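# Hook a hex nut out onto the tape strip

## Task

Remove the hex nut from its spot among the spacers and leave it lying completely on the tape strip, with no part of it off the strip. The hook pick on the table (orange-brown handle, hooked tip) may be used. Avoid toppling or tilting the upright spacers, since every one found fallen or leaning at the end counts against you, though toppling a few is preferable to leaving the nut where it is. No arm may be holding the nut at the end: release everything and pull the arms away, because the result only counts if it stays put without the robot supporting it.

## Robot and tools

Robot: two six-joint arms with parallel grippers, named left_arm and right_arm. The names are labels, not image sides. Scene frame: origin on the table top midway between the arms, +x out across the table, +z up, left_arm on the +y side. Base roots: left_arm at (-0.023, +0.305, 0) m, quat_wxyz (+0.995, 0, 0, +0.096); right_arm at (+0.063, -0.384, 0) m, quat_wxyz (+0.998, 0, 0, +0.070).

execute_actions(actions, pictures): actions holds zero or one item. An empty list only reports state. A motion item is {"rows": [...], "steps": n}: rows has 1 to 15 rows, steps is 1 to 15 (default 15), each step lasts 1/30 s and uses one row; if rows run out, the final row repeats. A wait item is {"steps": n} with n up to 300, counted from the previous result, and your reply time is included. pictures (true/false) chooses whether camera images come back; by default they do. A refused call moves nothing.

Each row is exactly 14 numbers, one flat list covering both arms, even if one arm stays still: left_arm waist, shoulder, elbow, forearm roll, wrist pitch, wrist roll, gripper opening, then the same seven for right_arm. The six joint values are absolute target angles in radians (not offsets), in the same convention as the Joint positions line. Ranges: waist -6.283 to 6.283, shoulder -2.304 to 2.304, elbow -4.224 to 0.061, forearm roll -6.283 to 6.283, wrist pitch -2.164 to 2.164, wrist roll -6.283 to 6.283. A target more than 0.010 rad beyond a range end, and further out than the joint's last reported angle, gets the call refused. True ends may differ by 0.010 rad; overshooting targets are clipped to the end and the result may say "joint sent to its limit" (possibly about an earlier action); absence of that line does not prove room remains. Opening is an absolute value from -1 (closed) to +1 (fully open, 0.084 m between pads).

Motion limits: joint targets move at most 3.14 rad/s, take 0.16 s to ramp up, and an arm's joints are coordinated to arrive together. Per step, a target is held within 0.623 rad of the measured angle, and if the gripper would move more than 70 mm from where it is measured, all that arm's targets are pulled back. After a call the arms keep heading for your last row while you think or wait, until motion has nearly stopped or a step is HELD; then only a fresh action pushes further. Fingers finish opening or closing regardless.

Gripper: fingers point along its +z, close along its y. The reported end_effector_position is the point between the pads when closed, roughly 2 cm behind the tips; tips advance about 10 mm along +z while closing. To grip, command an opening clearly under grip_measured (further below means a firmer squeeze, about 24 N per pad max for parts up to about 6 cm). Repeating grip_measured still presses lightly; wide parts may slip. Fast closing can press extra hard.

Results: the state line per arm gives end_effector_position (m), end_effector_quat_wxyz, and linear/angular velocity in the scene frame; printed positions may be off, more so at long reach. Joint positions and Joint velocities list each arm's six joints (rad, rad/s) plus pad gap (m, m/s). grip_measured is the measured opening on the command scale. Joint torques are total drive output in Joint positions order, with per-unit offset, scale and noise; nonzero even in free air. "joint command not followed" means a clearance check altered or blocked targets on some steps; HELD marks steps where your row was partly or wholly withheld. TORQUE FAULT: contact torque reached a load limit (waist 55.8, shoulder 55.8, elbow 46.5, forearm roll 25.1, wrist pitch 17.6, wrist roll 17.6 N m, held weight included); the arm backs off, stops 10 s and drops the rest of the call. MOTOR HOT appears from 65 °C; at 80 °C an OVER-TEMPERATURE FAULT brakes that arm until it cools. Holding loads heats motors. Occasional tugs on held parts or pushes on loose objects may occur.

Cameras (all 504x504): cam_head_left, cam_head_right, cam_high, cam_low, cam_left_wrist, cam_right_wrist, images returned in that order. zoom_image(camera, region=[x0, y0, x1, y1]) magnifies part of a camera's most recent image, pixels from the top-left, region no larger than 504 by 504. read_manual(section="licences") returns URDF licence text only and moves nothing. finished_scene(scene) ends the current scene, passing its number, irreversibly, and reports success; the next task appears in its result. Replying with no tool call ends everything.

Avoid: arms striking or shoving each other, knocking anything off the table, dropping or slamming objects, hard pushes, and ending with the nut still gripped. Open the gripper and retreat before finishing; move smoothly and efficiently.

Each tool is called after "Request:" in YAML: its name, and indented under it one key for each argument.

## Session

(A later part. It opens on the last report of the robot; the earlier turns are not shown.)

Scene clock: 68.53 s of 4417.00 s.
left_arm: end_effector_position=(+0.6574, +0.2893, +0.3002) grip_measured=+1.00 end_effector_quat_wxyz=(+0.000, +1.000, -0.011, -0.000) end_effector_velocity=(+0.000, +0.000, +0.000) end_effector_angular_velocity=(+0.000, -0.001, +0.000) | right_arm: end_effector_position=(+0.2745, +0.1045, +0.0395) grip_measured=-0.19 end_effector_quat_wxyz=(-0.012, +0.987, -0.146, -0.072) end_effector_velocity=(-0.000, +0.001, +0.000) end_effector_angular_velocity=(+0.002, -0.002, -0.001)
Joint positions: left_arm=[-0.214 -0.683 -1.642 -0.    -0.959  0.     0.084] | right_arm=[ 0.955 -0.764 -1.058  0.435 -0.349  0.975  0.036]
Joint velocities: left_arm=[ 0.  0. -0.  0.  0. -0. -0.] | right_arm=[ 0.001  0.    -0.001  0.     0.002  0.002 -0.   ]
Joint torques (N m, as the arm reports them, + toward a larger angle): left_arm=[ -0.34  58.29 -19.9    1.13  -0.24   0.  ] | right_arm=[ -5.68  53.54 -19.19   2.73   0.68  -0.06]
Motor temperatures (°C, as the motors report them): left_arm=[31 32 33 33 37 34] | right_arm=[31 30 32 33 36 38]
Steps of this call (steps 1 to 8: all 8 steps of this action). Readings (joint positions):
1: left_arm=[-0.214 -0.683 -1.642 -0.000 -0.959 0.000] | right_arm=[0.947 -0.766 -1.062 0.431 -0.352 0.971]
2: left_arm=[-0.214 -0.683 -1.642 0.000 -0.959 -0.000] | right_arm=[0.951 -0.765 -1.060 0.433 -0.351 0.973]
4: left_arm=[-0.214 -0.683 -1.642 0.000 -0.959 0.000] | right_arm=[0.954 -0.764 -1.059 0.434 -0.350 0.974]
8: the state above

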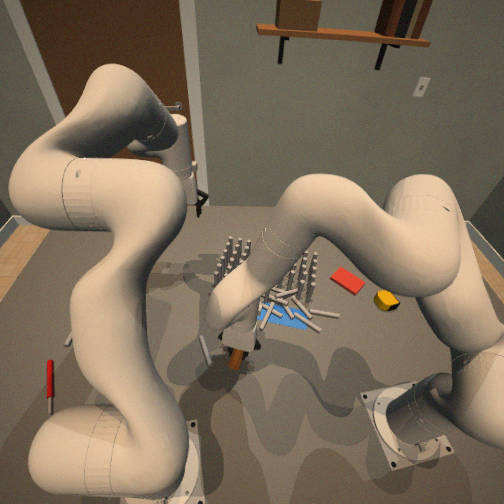

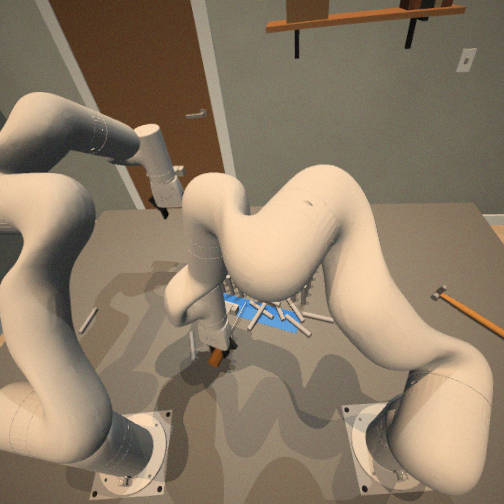

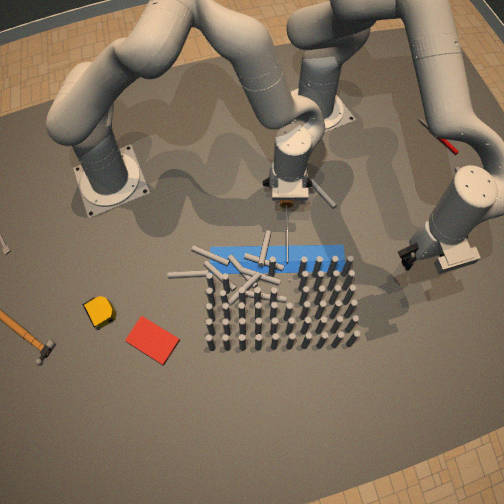

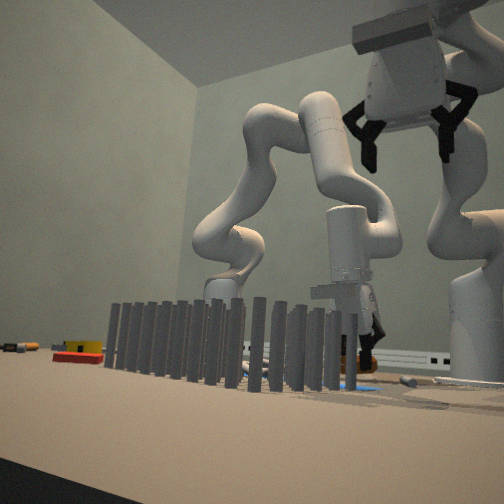

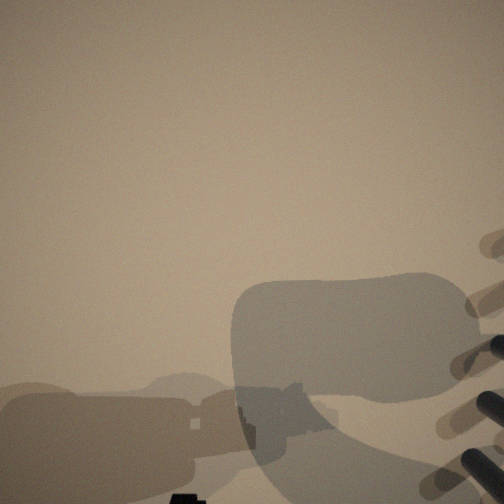

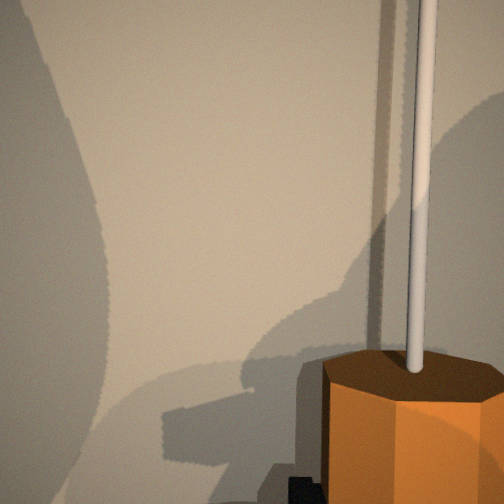

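Request:
execute_actions:
  actions:
    - {"rows": [[-0.214,-0.683,-1.642,0,-0.959,0,1,0.962,-0.693,-1.055,0.375,-0.404,1.048,-1]], "steps": 9}
  pictures: false

Request:
execute_actions:
  actions:
    - {"rows": [[-0.214,-0.683,-1.642,0,-0.959,0,1,0.811,-0.745,-1.141,0.322,-0.470,0.949,-1]], "steps": 13}
  pictures: false

Request:
execute_actions:
  actions:
    - {"rows": [[-0.214,-0.683,-1.642,0,-0.959,0,1,0.811,-0.812,-1.154,0.365,-0.417,0.900,-1]], "steps": 10}

Scene clock: 70.33 s of 4417.00 s.
left_arm: end_effector_position=(+0.6574, +0.2893, +0.3002) grip_measured=+1.00 end_effector_quat_wxyz=(+0.000, +1.000, -0.011, -0.000) end_effector_velocity=(+0.000, +0.000, +0.001) end_effector_angular_velocity=(+0.002, -0.002, -0.001) | right_arm: end_effector_position=(+0.2735, +0.1112, +0.0769) grip_measured=-0.19 end_effector_quat_wxyz=(-0.016, +0.987, -0.146, -0.071) end_effector_velocity=(-0.010, -0.020, -0.014) end_effector_angular_velocity=(-0.052, +0.028, -0.007)
Joint positions: left_arm=[-0.214 -0.683 -1.642  0.    -0.959  0.     0.084] | right_arm=[ 0.962 -0.693 -1.056  0.376 -0.403  1.047  0.036]
Joint velocities: left_arm=[-0.     0.002 -0.     0.002  0.    -0.001  0.   ] | right_arm=[-0.    -0.014  0.023 -0.013 -0.02   0.022 -0.   ]
Joint torques (N m, as the arm reports them, + toward a larger angle): left_arm=[ -0.93  59.14 -19.77   1.16  -0.38  -0.07] | right_arm=[ -5.82  52.04 -22.16   3.06   0.57  -0.26]
Motor temperatures (°C, as the motors report them): left_arm=[31 32 33 33 37 34] | right_arm=[31 30 32 33 36 38]
Steps of this call (steps 1 to 15: the robot went on to your last target; steps 16 to 45: nothing new was sent; steps 46 to 54: all 9 steps of this action). Readings (joint positions):
46: left_arm=[-0.214 -0.683 -1.642 -0.000 -0.959 0.000] | right_arm=[0.955 -0.764 -1.058 0.435 -0.349 0.975]
47: left_arm=[-0.214 -0.683 -1.642 0.000 -0.959 -0.000] | right_arm=[0.955 -0.759 -1.057 0.430 -0.354 0.982]
49: left_arm=[-0.214 -0.683 -1.642 -0.000 -0.959 -0.000] | right_arm=[0.959 -0.723 -1.054 0.399 -0.383 1.019]
53: left_arm=[-0.214 -0.683 -1.642 -0.000 -0.959 0.000] | right_arm=[0.962 -0.693 -1.056 0.377 -0.402 1.046]
54: the state above

Scene clock: 70.77 s of 4417.00 s.
left_arm: end_effector_position=(+0.6574, +0.2893, +0.3002) grip_measured=+1.00 end_effector_quat_wxyz=(+0.000, +1.000, -0.011, -0.000) end_effector_velocity=(-0.000, +0.000, +0.000) end_effector_angular_velocity=(-0.000, +0.000, -0.001) | right_arm: end_effector_position=(+0.3548, +0.0885, +0.0739) grip_measured=-0.19 end_effector_quat_wxyz=(-0.009, +0.987, -0.144, -0.076) end_effector_velocity=(+0.003, +0.000, +0.001) end_effector_angular_velocity=(+0.001, -0.000, +0.004)
Joint positions: left_arm=[-0.214 -0.683 -1.642 -0.    -0.959 -0.     0.084] | right_arm=[ 0.813 -0.745 -1.14   0.322 -0.47   0.949  0.036]
Joint velocities: left_arm=[ 0.001  0.001  0.001 -0.    -0.     0.002  0.   ] | right_arm=[-0.004 -0.    -0.004 -0.002 -0.004 -0.005 -0.   ]
Joint torques (N m, as the arm reports them, + toward a larger angle): left_arm=[ -0.31  57.98 -19.76   1.58  -0.24   0.14] | right_arm=[ -7.37  54.89 -21.4    2.69   0.47  -0.15]
Motor temperatures (°C, as the motors report them): left_arm=[31 32 33 33 37 34] | right_arm=[31 30 32 33 36 38]
Steps of this call (steps 1 to 13: all 13 steps of this action). Readings (joint positions):
1: left_arm=[-0.214 -0.683 -1.642 0.000 -0.959 -0.000] | right_arm=[0.962 -0.694 -1.055 0.375 -0.404 1.047]
2: left_arm=[-0.214 -0.683 -1.642 -0.000 -0.959 -0.000] | right_arm=[0.957 -0.696 -1.058 0.373 -0.407 1.043]
4: left_arm=[-0.214 -0.683 -1.642 0.000 -0.959 -0.000] | right_arm=[0.909 -0.715 -1.087 0.355 -0.430 1.009]
8: left_arm=[-0.214 -0.683 -1.642 -0.000 -0.959 0.000] | right_arm=[0.818 -0.743 -1.136 0.325 -0.464 0.956]
13: the state above

Scene clock: 71.10 s of 4417.00 s.
left_arm: end_effector_position=(+0.6574, +0.2893, +0.3002) grip_measured=+1.00 end_effector_quat_wxyz=(+0.000, +1.000, -0.011, -0.000) end_effector_velocity=(-0.000, +0.000, -0.000) end_effector_angular_velocity=(-0.000, +0.000, +0.002) | right_arm: end_effector_position=(+0.3559, +0.0889, +0.0400) grip_measured=-0.19 end_effector_quat_wxyz=(-0.011, +0.987, -0.143, -0.076) end_effector_velocity=(+0.009, +0.010, +0.009) end_effector_angular_velocity=(+0.026, -0.020, +0.001)
Joint positions: left_arm=[-0.214 -0.683 -1.642 -0.    -0.959  0.     0.084] | right_arm=[ 0.811 -0.811 -1.154  0.365 -0.417  0.9    0.036]
Joint velocities: left_arm=[ 0.    -0.     0.    -0.     0.    -0.002 -0.   ] | right_arm=[-0.002  0.01  -0.012  0.003  0.01  -0.007 -0.   ]
Joint torques (N m, as the arm reports them, + toward a larger angle): left_arm=[ -1.49  58.39 -19.51   1.09  -0.34  -0.12] | right_arm=[ -5.94  55.53 -19.28   2.64   0.62  -0.08]
Motor temperatures (°C, as the motors report them): left_arm=[31 32 33 33 37 34] | right_arm=[31 30 32 33 36 38]
Steps of this call (steps 1 to 10: all 10 steps of this action). Readings (joint positions):
1: left_arm=[-0.214 -0.683 -1.642 -0.000 -0.959 0.000] | right_arm=[0.813 -0.745 -1.141 0.322 -0.470 0.949]
2: left_arm=[-0.214 -0.683 -1.642 -0.000 -0.959 0.000] | right_arm=[0.812 -0.749 -1.142 0.326 -0.465 0.944]
4: left_arm=[-0.214 -0.683 -1.642 0.000 -0.959 0.000] | right_arm=[0.812 -0.785 -1.151 0.349 -0.436 0.918]
8: left_arm=[-0.214 -0.683 -1.642 0.000 -0.959 -0.000] | right_arm=[0.811 -0.812 -1.152 0.364 -0.419 0.901]
10: the state above

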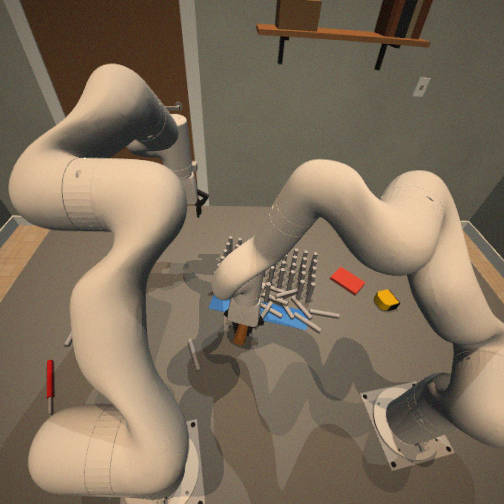

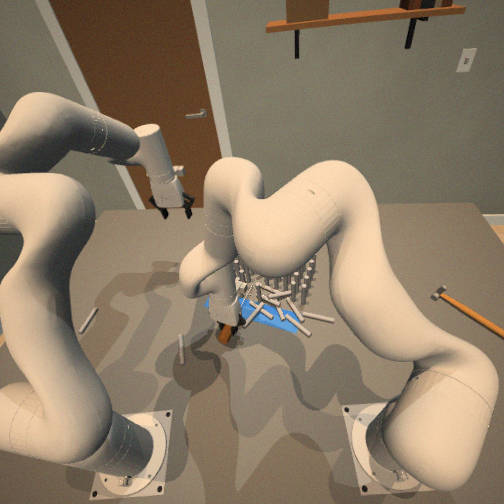

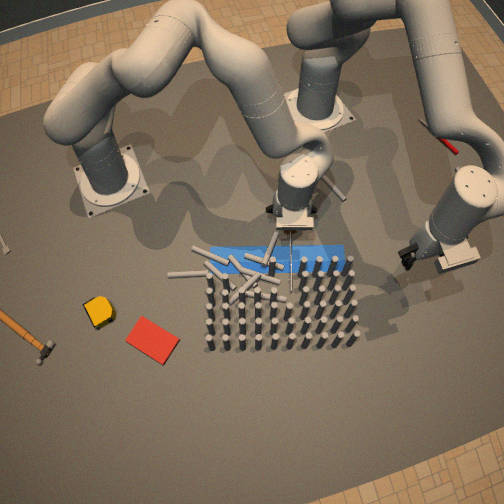

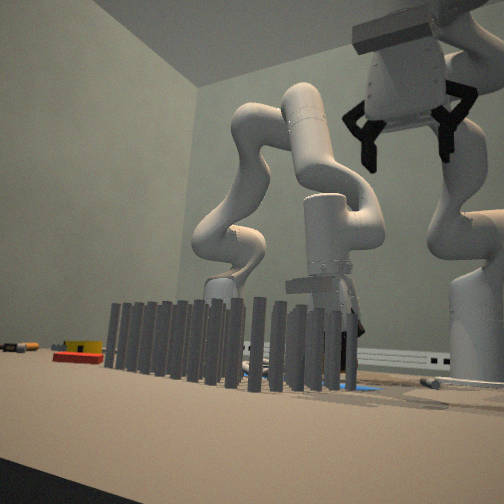

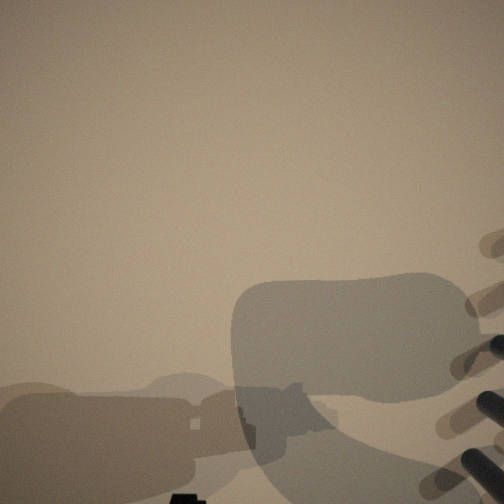

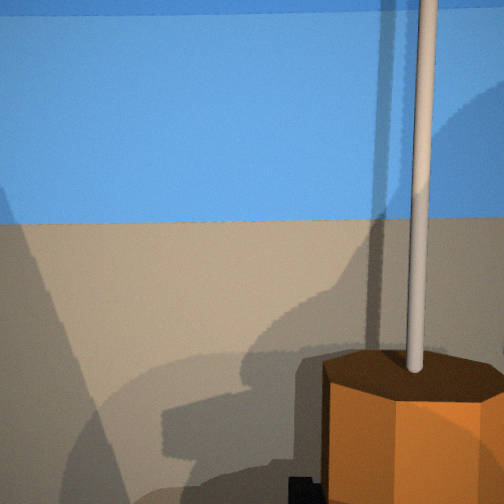

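Request:
zoom_image:
  camera: "cam_high"
  region: [240, 225, 340, 305]

Region (240, 225, 340, 305) of cam_high's 504x504 image, scaled by 5.040, with more detail than that image has; it fills the top 403 rows of this view, and the rest is white.

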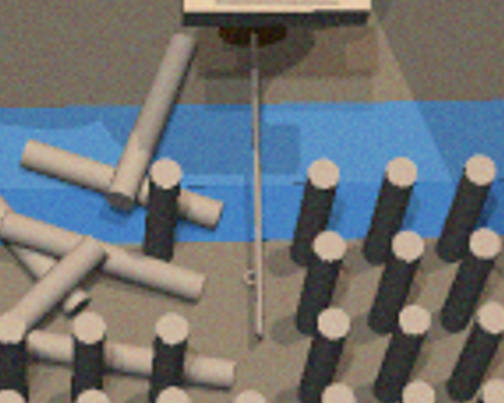

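Request:
execute_actions:
  actions:
    - {"rows": [[-0.214,-0.683,-1.642,0,-0.959,0,1,0.8096,-0.8064,-1.1428,0.365,-0.4114,0.900,-1],[-0.214,-0.683,-1.642,0,-0.959,0,1,0.8096,-0.8064,-1.1428,0.365,-0.4114,0.900,-1],[-0.214,-0.683,-1.642,0,-0.959,0,1,0.8096,-0.8064,-1.1428,0.365,-0.4114,0.900,-1],[-0.214,-0.683,-1.642,0,-0.959,0,1,0.8096,-0.8064,-1.1428,0.365,-0.4114,0.900,-1],[-0.214,-0.683,-1.642,0,-0.959,0,1,0.8096,-0.8064,-1.1428,0.365,-0.4114,0.900,-1],[-0.214,-0.683,-1.642,0,-0.959,0,1,0.8155,-0.805,-1.14,0.3678,-0.4092,0.903,-1],[-0.214,-0.683,-1.642,0,-0.959,0,1,0.8214,-0.8036,-1.1372,0.3706,-0.407,0.906,-1],[-0.214,-0.683,-1.642,0,-0.959,0,1,0.8272,-0.8022,-1.1344,0.3734,-0.4048,0.909,-1],[-0.214,-0.683,-1.642,0,-0.959,0,1,0.8331,-0.8008,-1.1316,0.3762,-0.4026,0.912,-1],[-0.214,-0.683,-1.642,0,-0.959,0,1,0.839,-0.7994,-1.1288,0.379,-0.4004,0.915,-1],[-0.214,-0.683,-1.642,0,-0.959,0,1,0.8449,-0.798,-1.126,0.3818,-0.3982,0.918,-1],[-0.214,-0.683,-1.642,0,-0.959,0,1,0.8508,-0.7966,-1.1232,0.3846,-0.396,0.921,-1],[-0.214,-0.683,-1.642,0,-0.959,0,1,0.8566,-0.7952,-1.1204,0.3874,-0.3938,0.924,-1],[-0.214,-0.683,-1.642,0,-0.959,0,1,0.8625,-0.7938,-1.1176,0.3902,-0.3916,0.927,-1],[-0.214,-0.683,-1.642,0,-0.959,0,1,0.8684,-0.7924,-1.1148,0.393,-0.3894,0.93,-1]], "steps": 15}
  pictures: false

Request:
execute_actions:
  actions:
    - {"rows": [[-0.214,-0.683,-1.642,0,-0.959,0,1,0.8743,-0.791,-1.112,0.3958,-0.3872,0.933,-1],[-0.214,-0.683,-1.642,0,-0.959,0,1,0.8802,-0.7896,-1.1092,0.3986,-0.385,0.936,-1],[-0.214,-0.683,-1.642,0,-0.959,0,1,0.886,-0.7882,-1.1064,0.4014,-0.3828,0.939,-1],[-0.214,-0.683,-1.642,0,-0.959,0,1,0.8919,-0.7868,-1.1036,0.4042,-0.3806,0.942,-1],[-0.214,-0.683,-1.642,0,-0.959,0,1,0.8978,-0.7854,-1.1008,0.407,-0.3784,0.945,-1],[-0.214,-0.683,-1.642,0,-0.959,0,1,0.9037,-0.784,-1.098,0.4098,-0.3762,0.948,-1],[-0.214,-0.683,-1.642,0,-0.959,0,1,0.9096,-0.7826,-1.0952,0.4126,-0.374,0.951,-1],[-0.214,-0.683,-1.642,0,-0.959,0,1,0.9154,-0.7812,-1.0924,0.4154,-0.3718,0.954,-1],[-0.214,-0.683,-1.642,0,-0.959,0,1,0.9213,-0.7798,-1.0896,0.4182,-0.3696,0.957,-1],[-0.214,-0.683,-1.642,0,-0.959,0,1,0.9272,-0.7784,-1.0868,0.421,-0.3674,0.96,-1],[-0.214,-0.683,-1.642,0,-0.959,0,1,0.9331,-0.777,-1.084,0.4238,-0.3652,0.963,-1],[-0.214,-0.683,-1.642,0,-0.959,0,1,0.939,-0.7756,-1.0812,0.4266,-0.363,0.966,-1],[-0.214,-0.683,-1.642,0,-0.959,0,1,0.9448,-0.7742,-1.0784,0.4294,-0.3608,0.969,-1],[-0.214,-0.683,-1.642,0,-0.959,0,1,0.9507,-0.7728,-1.0756,0.4322,-0.3586,0.972,-1],[-0.214,-0.683,-1.642,0,-0.959,0,1,0.9566,-0.7714,-1.0728,0.435,-0.3564,0.975,-1]], "steps": 15}
  pictures: false

Request:
execute_actions:
  actions:
    - {"rows": [[-0.214,-0.683,-1.642,0,-0.959,0,1,0.9566,-0.7714,-1.0728,0.435,-0.3564,0.975,-1]], "steps": 8}

Scene clock: 75.23 s of 4417.00 s.
left_arm: end_effector_position=(+0.6574, +0.2893, +0.3002) grip_measured=+1.00 end_effector_quat_wxyz=(+0.000, +1.000, -0.011, -0.000) end_effector_velocity=(+0.000, +0.000, +0.000) end_effector_angular_velocity=(-0.001, -0.000, -0.001) | right_arm: end_effector_position=(+0.3316, +0.0940, +0.0396) grip_measured=-0.19 end_effector_quat_wxyz=(-0.011, +0.987, -0.144, -0.075) end_effector_velocity=(-0.095, +0.032, -0.000) end_effector_angular_velocity=(+0.005, -0.003, +0.001)
Joint positions: left_arm=[-0.214 -0.683 -1.642  0.    -0.959  0.     0.084] | right_arm=[ 0.853 -0.796 -1.122  0.385 -0.395  0.922  0.036]
Joint velocities: left_arm=[ 0.001 -0.    -0.    -0.001  0.     0.002 -0.   ] | right_arm=[ 0.174  0.042  0.083  0.083  0.065  0.088 -0.   ]
Joint torques (N m, as the arm reports them, + toward a larger angle): left_arm=[  0.81  57.87 -19.38   1.97  -0.44  -0.09] | right_arm=[ -8.06  55.66 -21.1    3.     0.74   0.09]
Motor temperatures (°C, as the motors report them): left_arm=[31 32 33 33 37 34] | right_arm=[31 30 32 33 36 38]
Steps of this call (steps 1 to 15: the robot went on to your last target; steps 16 to 109: nothing new was sent; steps 110 to 124: all 15 steps of this action). Readings (joint positions):
110: left_arm=[-0.214 -0.683 -1.642 0.000 -0.959 0.000] | right_arm=[0.811 -0.812 -1.154 0.365 -0.417 0.900]
111: left_arm=[-0.214 -0.683 -1.642 0.000 -0.959 -0.000] | right_arm=[0.811 -0.811 -1.151 0.365 -0.415 0.900]
113: left_arm=[-0.214 -0.683 -1.642 0.000 -0.959 0.000] | right_arm=[0.810 -0.808 -1.145 0.365 -0.413 0.900]
117: left_arm=[-0.214 -0.683 -1.642 0.000 -0.959 -0.000] | right_arm=[0.814 -0.805 -1.141 0.367 -0.409 0.903]
124: the state above

Scene clock: 75.73 s of 4417.00 s.
left_arm: end_effector_position=(+0.6574, +0.2893, +0.3002) grip_measured=+1.00 end_effector_quat_wxyz=(+0.000, +1.000, -0.011, -0.000) end_effector_velocity=(+0.000, +0.001, -0.000) end_effector_angular_velocity=(-0.000, +0.001, +0.000) | right_arm: end_effector_position=(+0.2837, +0.1076, +0.0396) grip_measured=-0.19 end_effector_quat_wxyz=(-0.012, +0.987, -0.144, -0.074) end_effector_velocity=(-0.096, +0.021, -0.000) end_effector_angular_velocity=(+0.002, -0.005, -0.001)
Joint positions: left_arm=[-0.214 -0.683 -1.642  0.    -0.959  0.     0.084] | right_arm=[ 0.941 -0.775 -1.08   0.427 -0.362  0.967  0.036]
Joint velocities: left_arm=[ 0.001 -0.001 -0.    -0.     0.     0.001  0.   ] | right_arm=[0.176 0.042 0.085 0.084 0.066 0.09  0.   ]
Joint torques (N m, as the arm reports them, + toward a larger angle): left_arm=[ -1.57  60.51 -20.69   1.4   -0.23   0.2 ] | right_arm=[ -5.57  53.29 -18.54   2.54   0.59   0.1 ]
Motor temperatures (°C, as the motors report them): left_arm=[31 32 33 33 37 34] | right_arm=[31 30 32 33 36 38]
Steps of this call (steps 1 to 15: all 15 steps of this action). Readings (joint positions):
1: left_arm=[-0.214 -0.683 -1.642 -0.000 -0.959 0.000] | right_arm=[0.859 -0.795 -1.120 0.388 -0.393 0.925]
2: left_arm=[-0.214 -0.683 -1.642 -0.000 -0.959 -0.000] | right_arm=[0.864 -0.793 -1.117 0.391 -0.391 0.928]
4: left_arm=[-0.214 -0.683 -1.642 -0.000 -0.959 0.000] | right_arm=[0.876 -0.791 -1.111 0.397 -0.387 0.934]
8: left_arm=[-0.214 -0.683 -1.642 -0.000 -0.959 -0.000] | right_arm=[0.900 -0.785 -1.100 0.408 -0.378 0.946]
15: the state above

Scene clock: 76.00 s of 4417.00 s.
left_arm: end_effector_position=(+0.6574, +0.2893, +0.3002) grip_measured=+1.00 end_effector_quat_wxyz=(+0.000, +1.000, -0.011, -0.000) end_effector_velocity=(+0.000, +0.001, +0.000) end_effector_angular_velocity=(+0.001, -0.001, +0.001) | right_arm: end_effector_position=(+0.2753, +0.1095, +0.0396) grip_measured=-0.19 end_effector_quat_wxyz=(-0.012, +0.987, -0.144, -0.074) end_effector_velocity=(-0.001, +0.000, +0.000) end_effector_angular_velocity=(+0.000, -0.001, +0.000)
Joint positions: left_arm=[-0.214 -0.683 -1.642  0.    -0.959 -0.     0.084] | right_arm=[ 0.956 -0.771 -1.073  0.435 -0.356  0.975  0.036]
Joint velocities: left_arm=[ 0.001  0.    -0.     0.001  0.    -0.001 -0.   ] | right_arm=[ 0.001  0.001  0.001  0.     0.002  0.001 -0.   ]
Joint torques (N m, as the arm reports them, + toward a larger angle): left_arm=[ -2.18  56.62 -18.97   0.81  -0.28  -0.11] | right_arm=[ -5.16  53.7  -19.75   2.94   0.49  -0.03]
Motor temperatures (°C, as the motors report them): left_arm=[31 32 33 33 37 34] | right_arm=[31 30 32 33 36 38]
Steps of this call (steps 1 to 8: all 8 steps of this action). Readings (joint positions):
1: left_arm=[-0.214 -0.683 -1.642 0.000 -0.959 0.000] | right_arm=[0.946 -0.774 -1.078 0.430 -0.360 0.970]
2: left_arm=[-0.214 -0.683 -1.642 -0.000 -0.959 -0.000] | right_arm=[0.951 -0.773 -1.075 0.432 -0.359 0.972]
4: left_arm=[-0.214 -0.683 -1.642 0.000 -0.959 -0.000] | right_arm=[0.955 -0.772 -1.074 0.434 -0.357 0.974]
8: the state above

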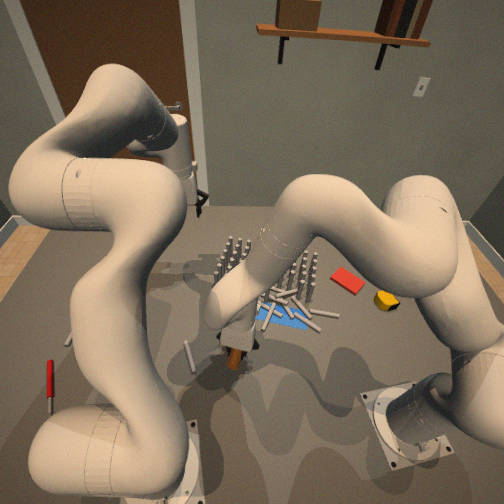

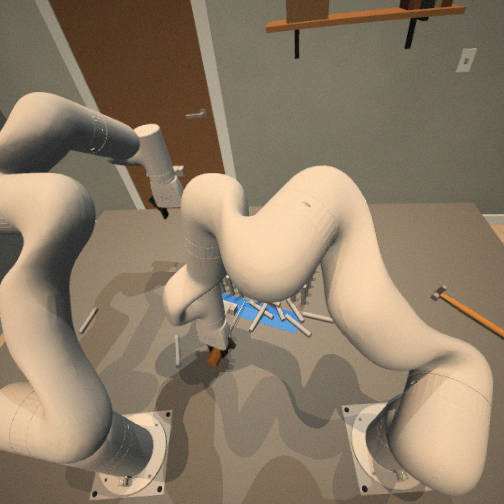

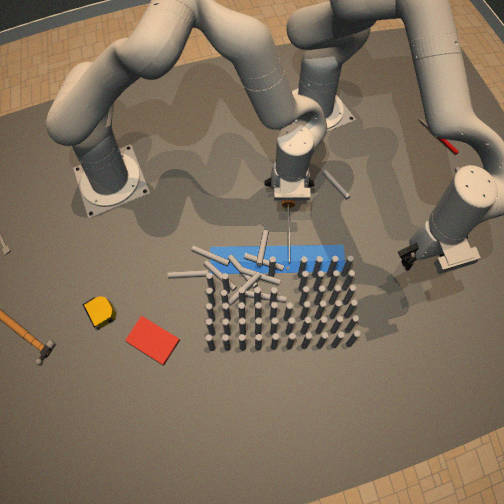

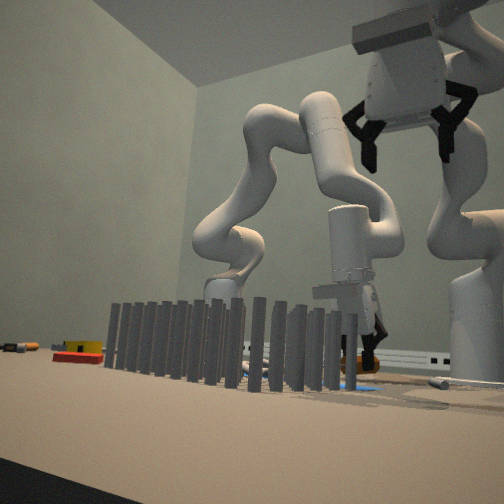

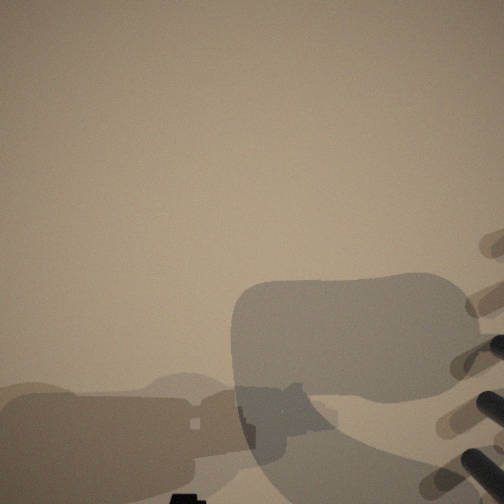

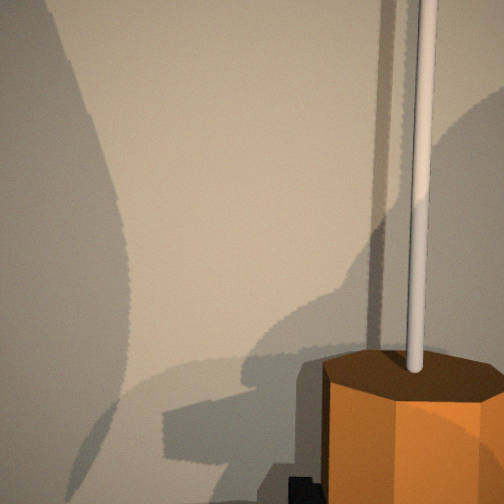

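Request:
zoom_image:
  camera: "cam_high"
  region: [240, 225, 340, 305]

Region (240, 225, 340, 305) of cam_high's 504x504 image, scaled by 5.040, with more detail than that image has; it fills the top 403 rows of this view, and the rest is white.

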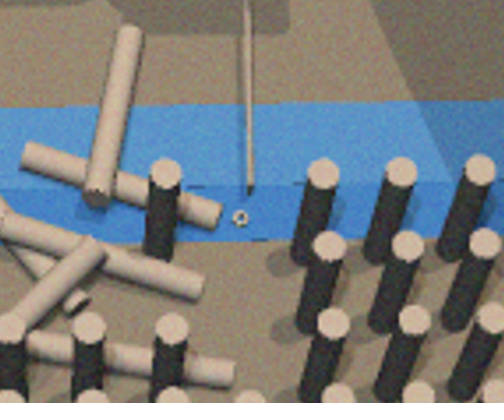

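Request:
execute_actions:
  actions:
    - {"rows": [[-0.214,-0.683,-1.642,0,-0.959,0,1,0.965,-0.700,-1.062,0.375,-0.411,1.048,-1]], "steps": 8}
  pictures: false

Request:
execute_actions:
  actions:
    - {"rows": [[-0.214,-0.683,-1.642,0,-0.959,0,1,1.312,-0.092,-0.41,0,-0.3175,0.099,-1]], "steps": 15}
  pictures: false

Request:
execute_actions:
  actions:
    - {"rows": [[-0.214,-0.683,-1.642,0,-0.959,0,1,1.312,-0.092,-0.41,0,-0.3175,0.099,-1]], "steps": 8}
  pictures: false

Request:
execute_actions:
  actions:
    - {"rows": [[-0.214,-0.683,-1.642,0,-0.959,0,1,1.302,-0.490,-0.440,0,0.050,0.089,-1]], "steps": 15}
  pictures: false

Request:
execute_actions:
  actions:
    - {"rows": [[-0.214,-0.683,-1.642,0,-0.959,0,1,1.302,-0.490,-0.440,0,0.050,0.089,1]], "steps": 10}
  pictures: false

Request:
execute_actions:
  actions:
    - {"rows": [[-0.214,-0.683,-1.642,0,-0.959,0,1,1.312,-0.092,-0.41,0,-0.3175,0.099,1]], "steps": 15}

Scene clock: 78.03 s of 4417.00 s.
left_arm: end_effector_position=(+0.6574, +0.2893, +0.3002) grip_measured=+1.00 end_effector_quat_wxyz=(+0.000, +1.000, -0.011, -0.000) end_effector_velocity=(-0.000, -0.001, -0.000) end_effector_angular_velocity=(-0.001, +0.001, +0.001) | right_arm: end_effector_position=(+0.2722, +0.1134, +0.0757) grip_measured=-0.19 end_effector_quat_wxyz=(-0.014, +0.987, -0.144, -0.073) end_effector_velocity=(-0.014, -0.026, -0.011) end_effector_angular_velocity=(-0.067, +0.035, -0.009)
Joint positions: left_arm=[-0.214 -0.683 -1.642  0.    -0.959 -0.     0.084] | right_arm=[ 0.965 -0.7   -1.064  0.377 -0.409  1.046  0.036]
Joint velocities: left_arm=[-0.    -0.     0.    -0.002 -0.    -0.001  0.   ] | right_arm=[ 0.001 -0.003  0.032 -0.029 -0.036  0.042  0.   ]
Joint torques (N m, as the arm reports them, + toward a larger angle): left_arm=[  0.92  59.94 -19.6    1.18  -0.41   0.05] | right_arm=[ -7.6   47.09 -21.24   2.9    0.65  -0.23]
Motor temperatures (°C, as the motors report them): left_arm=[31 32 33 33 37 34] | right_arm=[31 30 32 33 36 38]
Steps of this call (steps 1 to 15: the robot went on to your last target; steps 16 to 53: nothing new was sent; steps 54 to 61: all 8 steps of this action). Readings (joint positions):
54: left_arm=[-0.214 -0.683 -1.642 0.000 -0.959 -0.000] | right_arm=[0.957 -0.771 -1.073 0.435 -0.357 0.975]
55: left_arm=[-0.214 -0.683 -1.642 -0.000 -0.959 -0.000] | right_arm=[0.957 -0.767 -1.071 0.430 -0.361 0.982]
57: left_arm=[-0.214 -0.683 -1.642 0.000 -0.959 0.000] | right_arm=[0.962 -0.730 -1.065 0.399 -0.390 1.019]
61: the state above

Scene clock: 78.53 s of 4417.00 s.
left_arm: end_effector_position=(+0.6574, +0.2893, +0.3002) grip_measured=+1.00 end_effector_quat_wxyz=(+0.000, +1.000, -0.011, -0.000) end_effector_velocity=(+0.000, +0.000, +0.001) end_effector_angular_velocity=(+0.000, -0.002, -0.001) | right_arm: end_effector_position=(+0.1394, -0.0054, +0.1407) grip_measured=-0.19 end_effector_quat_wxyz=(-0.007, +0.924, +0.383, -0.019) end_effector_velocity=(-0.239, -0.335, +0.082) end_effector_angular_velocity=(+0.098, -0.216, +2.910)
Joint positions: left_arm=[-0.214 -0.683 -1.642 -0.    -0.959 -0.     0.084] | right_arm=[ 1.205 -0.28  -0.612  0.116 -0.346  0.451  0.036]
Joint velocities: left_arm=[-0.     0.    -0.001  0.     0.     0.     0.   ] | right_arm=[ 0.548  0.966  1.036 -0.594  0.144 -1.809  0.   ]
Joint torques (N m, as the arm reports them, + toward a larger angle): left_arm=[ -0.85  58.61 -21.09   2.03  -0.36  -0.13] | right_arm=[ -7.05  32.6  -18.     1.99   0.91  -0.15]
Motor temperatures (°C, as the motors report them): left_arm=[31 32 33 33 37 34] | right_arm=[31 30 32 33 36 38]
Steps of this call (steps 1 to 15: all 15 steps of this action). Readings (joint positions):
1: left_arm=[-0.214 -0.683 -1.642 -0.000 -0.959 -0.000] | right_arm=[0.965 -0.700 -1.062 0.376 -0.410 1.046]
2: left_arm=[-0.214 -0.683 -1.642 -0.000 -0.959 0.000] | right_arm=[0.968 -0.696 -1.056 0.372 -0.408 1.040]
4: left_arm=[-0.214 -0.683 -1.642 0.000 -0.959 -0.000] | right_arm=[0.996 -0.645 -1.001 0.339 -0.397 0.985]
8: left_arm=[-0.214 -0.683 -1.642 -0.000 -0.959 0.000] | right_arm=[1.078 -0.504 -0.853 0.253 -0.378 0.826]
15: the state above

Scene clock: 78.80 s of 4417.00 s.
left_arm: end_effector_position=(+0.6574, +0.2893, +0.3002) grip_measured=+1.00 end_effector_quat_wxyz=(+0.000, +1.000, -0.011, -0.000) end_effector_velocity=(+0.000, -0.001, +0.000) end_effector_angular_velocity=(-0.000, -0.000, +0.001) | right_arm: end_effector_position=(+0.1003, -0.0727, +0.1500) grip_measured=-0.19 end_effector_quat_wxyz=(-0.000, +0.785, +0.620, -0.001) end_effector_velocity=(-0.013, -0.026, +0.000) end_effector_angular_velocity=(+0.016, -0.019, +0.288)
Joint positions: left_arm=[-0.214 -0.683 -1.642 -0.    -0.959  0.     0.084] | right_arm=[ 1.309 -0.097 -0.415  0.003 -0.319  0.11   0.036]
Joint velocities: left_arm=[-0.001  0.    -0.    -0.    -0.    -0.001 -0.   ] | right_arm=[ 0.044  0.073  0.083 -0.055  0.028 -0.193 -0.   ]
Joint torques (N m, as the arm reports them, + toward a larger angle): left_arm=[ -0.28  58.62 -19.09   0.82  -0.22   0.04] | right_arm=[-12.    11.4  -23.94   4.05   0.95   0.  ]
Motor temperatures (°C, as the motors report them): left_arm=[31 32 33 33 37 34] | right_arm=[31 30 32 33 36 38]
Steps of this call (steps 1 to 8: all 8 steps of this action). Readings (joint positions):
1: left_arm=[-0.214 -0.683 -1.642 -0.000 -0.959 0.000] | right_arm=[1.224 -0.248 -0.577 0.096 -0.341 0.390]
2: left_arm=[-0.214 -0.683 -1.642 0.000 -0.959 0.000] | right_arm=[1.242 -0.215 -0.542 0.076 -0.336 0.329]
4: left_arm=[-0.214 -0.683 -1.642 0.000 -0.959 0.000] | right_arm=[1.278 -0.152 -0.475 0.037 -0.327 0.213]
8: the state above

Scene clock: 79.30 s of 4417.00 s.
left_arm: end_effector_position=(+0.6574, +0.2893, +0.3002) grip_measured=+1.00 end_effector_quat_wxyz=(+0.000, +1.000, -0.011, -0.000) end_effector_velocity=(+0.001, -0.000, +0.001) end_effector_angular_velocity=(-0.000, -0.002, +0.001) | right_arm: end_effector_position=(+0.1026, -0.0743, +0.0315) grip_measured=-0.19 end_effector_quat_wxyz=(+0.000, +0.780, +0.626, -0.000) end_effector_velocity=(+0.002, +0.014, -0.001) end_effector_angular_velocity=(+0.039, -0.005, +0.002)
Joint positions: left_arm=[-0.214 -0.683 -1.642 -0.    -0.959 -0.     0.084] | right_arm=[ 1.302 -0.487 -0.44   0.     0.047  0.089  0.036]
Joint velocities: left_arm=[-0.     0.    -0.001  0.    -0.    -0.001 -0.   ] | right_arm=[ 0.    -0.008 -0.013  0.     0.034 -0.002  0.   ]
Joint torques (N m, as the arm reports them, + toward a larger angle): left_arm=[ -0.9   58.54 -19.6    0.53  -0.27  -0.34] | right_arm=[ -6.25  30.87 -11.43   2.34   1.36  -0.08]
Motor temperatures (°C, as the motors report them): left_arm=[31 32 33 33 37 34] | right_arm=[31 30 32 33 36 38]
Steps of this call (steps 1 to 15: all 15 steps of this action). Readings (joint positions):
1: left_arm=[-0.214 -0.683 -1.642 0.000 -0.959 -0.000] | right_arm=[1.310 -0.095 -0.413 0.002 -0.318 0.105]
2: left_arm=[-0.214 -0.683 -1.642 0.000 -0.959 -0.000] | right_arm=[1.310 -0.100 -0.414 0.001 -0.311 0.102]
4: left_arm=[-0.214 -0.683 -1.642 0.000 -0.959 0.000] | right_arm=[1.308 -0.153 -0.421 0.001 -0.257 0.100]
8: left_arm=[-0.214 -0.683 -1.642 -0.000 -0.959 -0.000] | right_arm=[1.304 -0.358 -0.432 0.001 -0.072 0.094]
15: the state above

Scene clock: 79.63 s of 4417.00 s.
left_arm: end_effector_position=(+0.6574, +0.2893, +0.3002) grip_measured=+1.00 end_effector_quat_wxyz=(+0.000, +1.000, -0.011, -0.000) end_effector_velocity=(-0.000, +0.001, -0.001) end_effector_angular_velocity=(+0.001, +0.001, +0.000) | right_arm: end_effector_position=(+0.1027, -0.0739, +0.0308) grip_measured=+1.00 end_effector_quat_wxyz=(-0.000, +0.780, +0.626, +0.000) end_effector_velocity=(-0.000, -0.002, -0.001) end_effector_angular_velocity=(-0.005, +0.001, +0.000)
Joint positions: left_arm=[-0.214 -0.683 -1.642  0.    -0.959  0.     0.084] | right_arm=[ 1.302 -0.49  -0.44   0.     0.05   0.089  0.084]
Joint velocities: left_arm=[ 0.001 -0.001 -0.     0.001  0.    -0.     0.   ] | right_arm=[-0.    -0.004  0.001  0.    -0.001 -0.     0.   ]
Joint torques (N m, as the arm reports them, + toward a larger angle): left_arm=[ -1.68  60.81 -20.06   2.04  -0.23  -0.24] | right_arm=[ -6.81  32.49 -10.78   2.75   0.7   -0.09]
Motor temperatures (°C, as the motors report them): left_arm=[31 32 33 33 37 34] | right_arm=[31 30 32 33 36 38]
Steps of this call (steps 1 to 10: all 10 steps of this action). Readings (joint positions):
1: left_arm=[-0.214 -0.683 -1.642 -0.000 -0.959 -0.000] | right_arm=[1.302 -0.487 -0.440 0.000 0.048 0.089]
2: left_arm=[-0.214 -0.683 -1.642 0.000 -0.959 -0.000] | right_arm=[1.302 -0.488 -0.440 0.000 0.049 0.089]
4: left_arm=[-0.214 -0.683 -1.642 -0.000 -0.959 -0.000] | right_arm=[1.302 -0.488 -0.440 0.000 0.050 0.089]
8: left_arm=[-0.214 -0.683 -1.642 0.000 -0.959 -0.000] | right_arm=[1.302 -0.489 -0.440 0.000 0.050 0.089]
10: the state above

Scene clock: 80.13 s of 4417.00 s.
left_arm: end_effector_position=(+0.6574, +0.2893, +0.3002) grip_measured=+1.00 end_effector_quat_wxyz=(+0.000, +1.000, -0.011, -0.000) end_effector_velocity=(+0.001, +0.000, +0.001) end_effector_angular_velocity=(-0.000, -0.002, +0.001) | right_arm: end_effector_position=(+0.0995, -0.0744, +0.1492) grip_measured=+1.00 end_effector_quat_wxyz=(+0.000, +0.780, +0.626, -0.000) end_effector_velocity=(-0.002, -0.012, +0.000) end_effector_angular_velocity=(-0.036, +0.004, -0.000)
Joint positions: left_arm=[-0.214 -0.683 -1.642  0.    -0.959  0.     0.084] | right_arm=[ 1.312 -0.095 -0.41  -0.    -0.315  0.099  0.084]
Joint velocities: left_arm=[ 0.     0.    -0.002 -0.    -0.    -0.    -0.   ] | right_arm=[ 0.     0.009  0.009 -0.    -0.036  0.001 -0.   ]
Joint torques (N m, as the arm reports them, + toward a larger angle): left_arm=[  0.37  59.26 -19.53   0.88   0.05  -0.08] | right_arm=[ -6.19  20.83 -19.9    2.61   0.53  -0.09]
Motor temperatures (°C, as the motors report them): left_arm=[31 32 33 33 37 34] | right_arm=[31 30 32 33 36 38]
Steps of this call (steps 1 to 15: all 15 steps of this action). Readings (joint positions):
1: left_arm=[-0.214 -0.683 -1.642 -0.000 -0.959 -0.000] | right_arm=[1.302 -0.489 -0.440 0.000 0.050 0.089]
2: left_arm=[-0.214 -0.683 -1.642 0.000 -0.959 -0.000] | right_arm=[1.302 -0.485 -0.439 0.000 0.044 0.089]
4: left_arm=[-0.214 -0.683 -1.642 0.000 -0.959 -0.000] | right_arm=[1.304 -0.430 -0.434 -0.000 -0.011 0.091]
8: left_arm=[-0.214 -0.683 -1.642 -0.000 -0.959 0.000] | right_arm=[1.309 -0.223 -0.421 0.000 -0.196 0.096]
15: the state above

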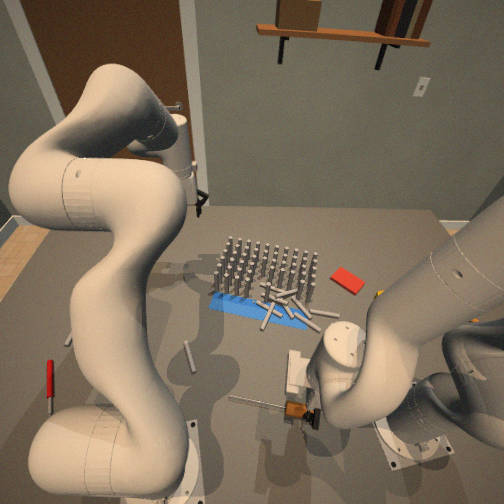

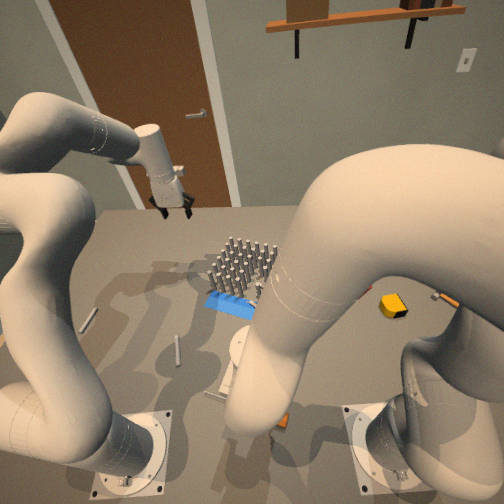

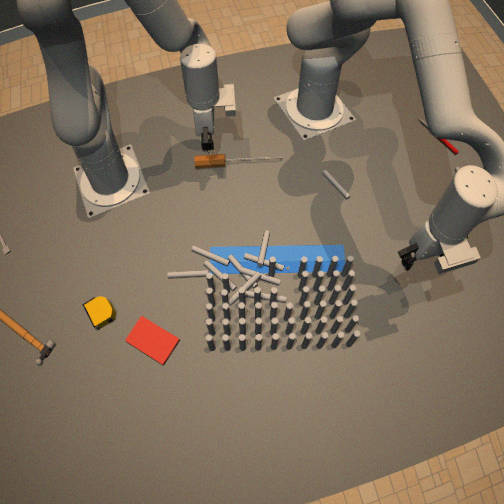

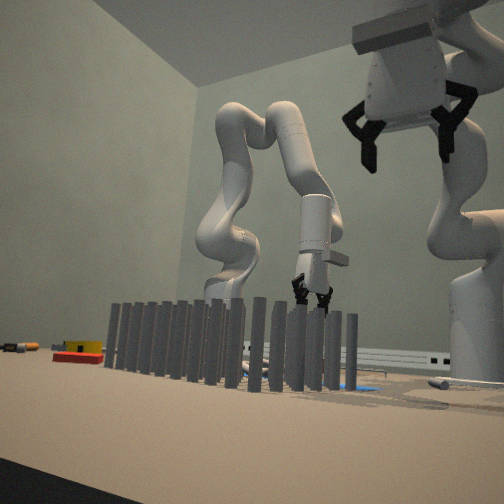

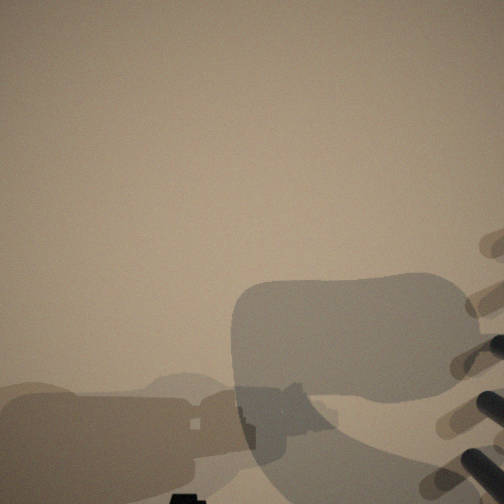

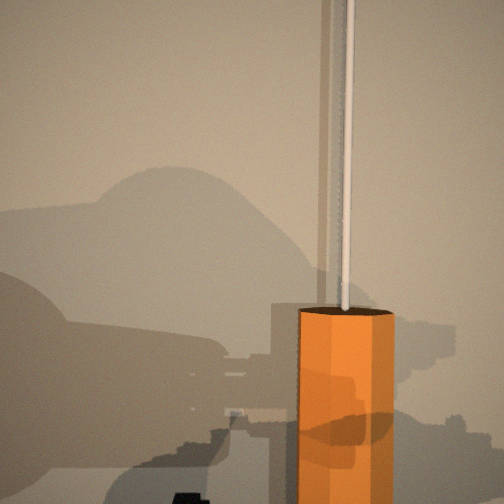

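Request:
zoom_image:
  camera: "cam_high"
  region: [240, 225, 340, 305]

Region (240, 225, 340, 305) of cam_high's 504x504 image, scaled by 5.040, with more detail than that image has; it fills the top 403 rows of this view, and the rest is white.

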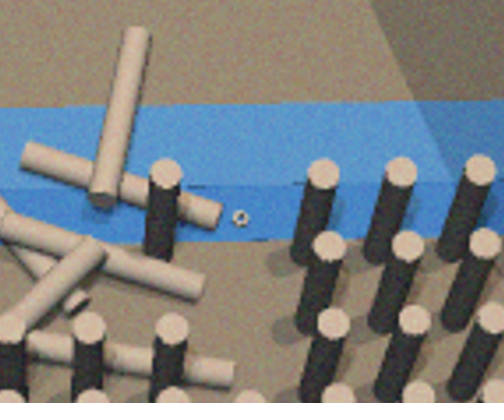

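Nut is fully on the tape and the arms are clear.

Request:
finished_scene:
  scene: 2

The scene is finished: the task was done.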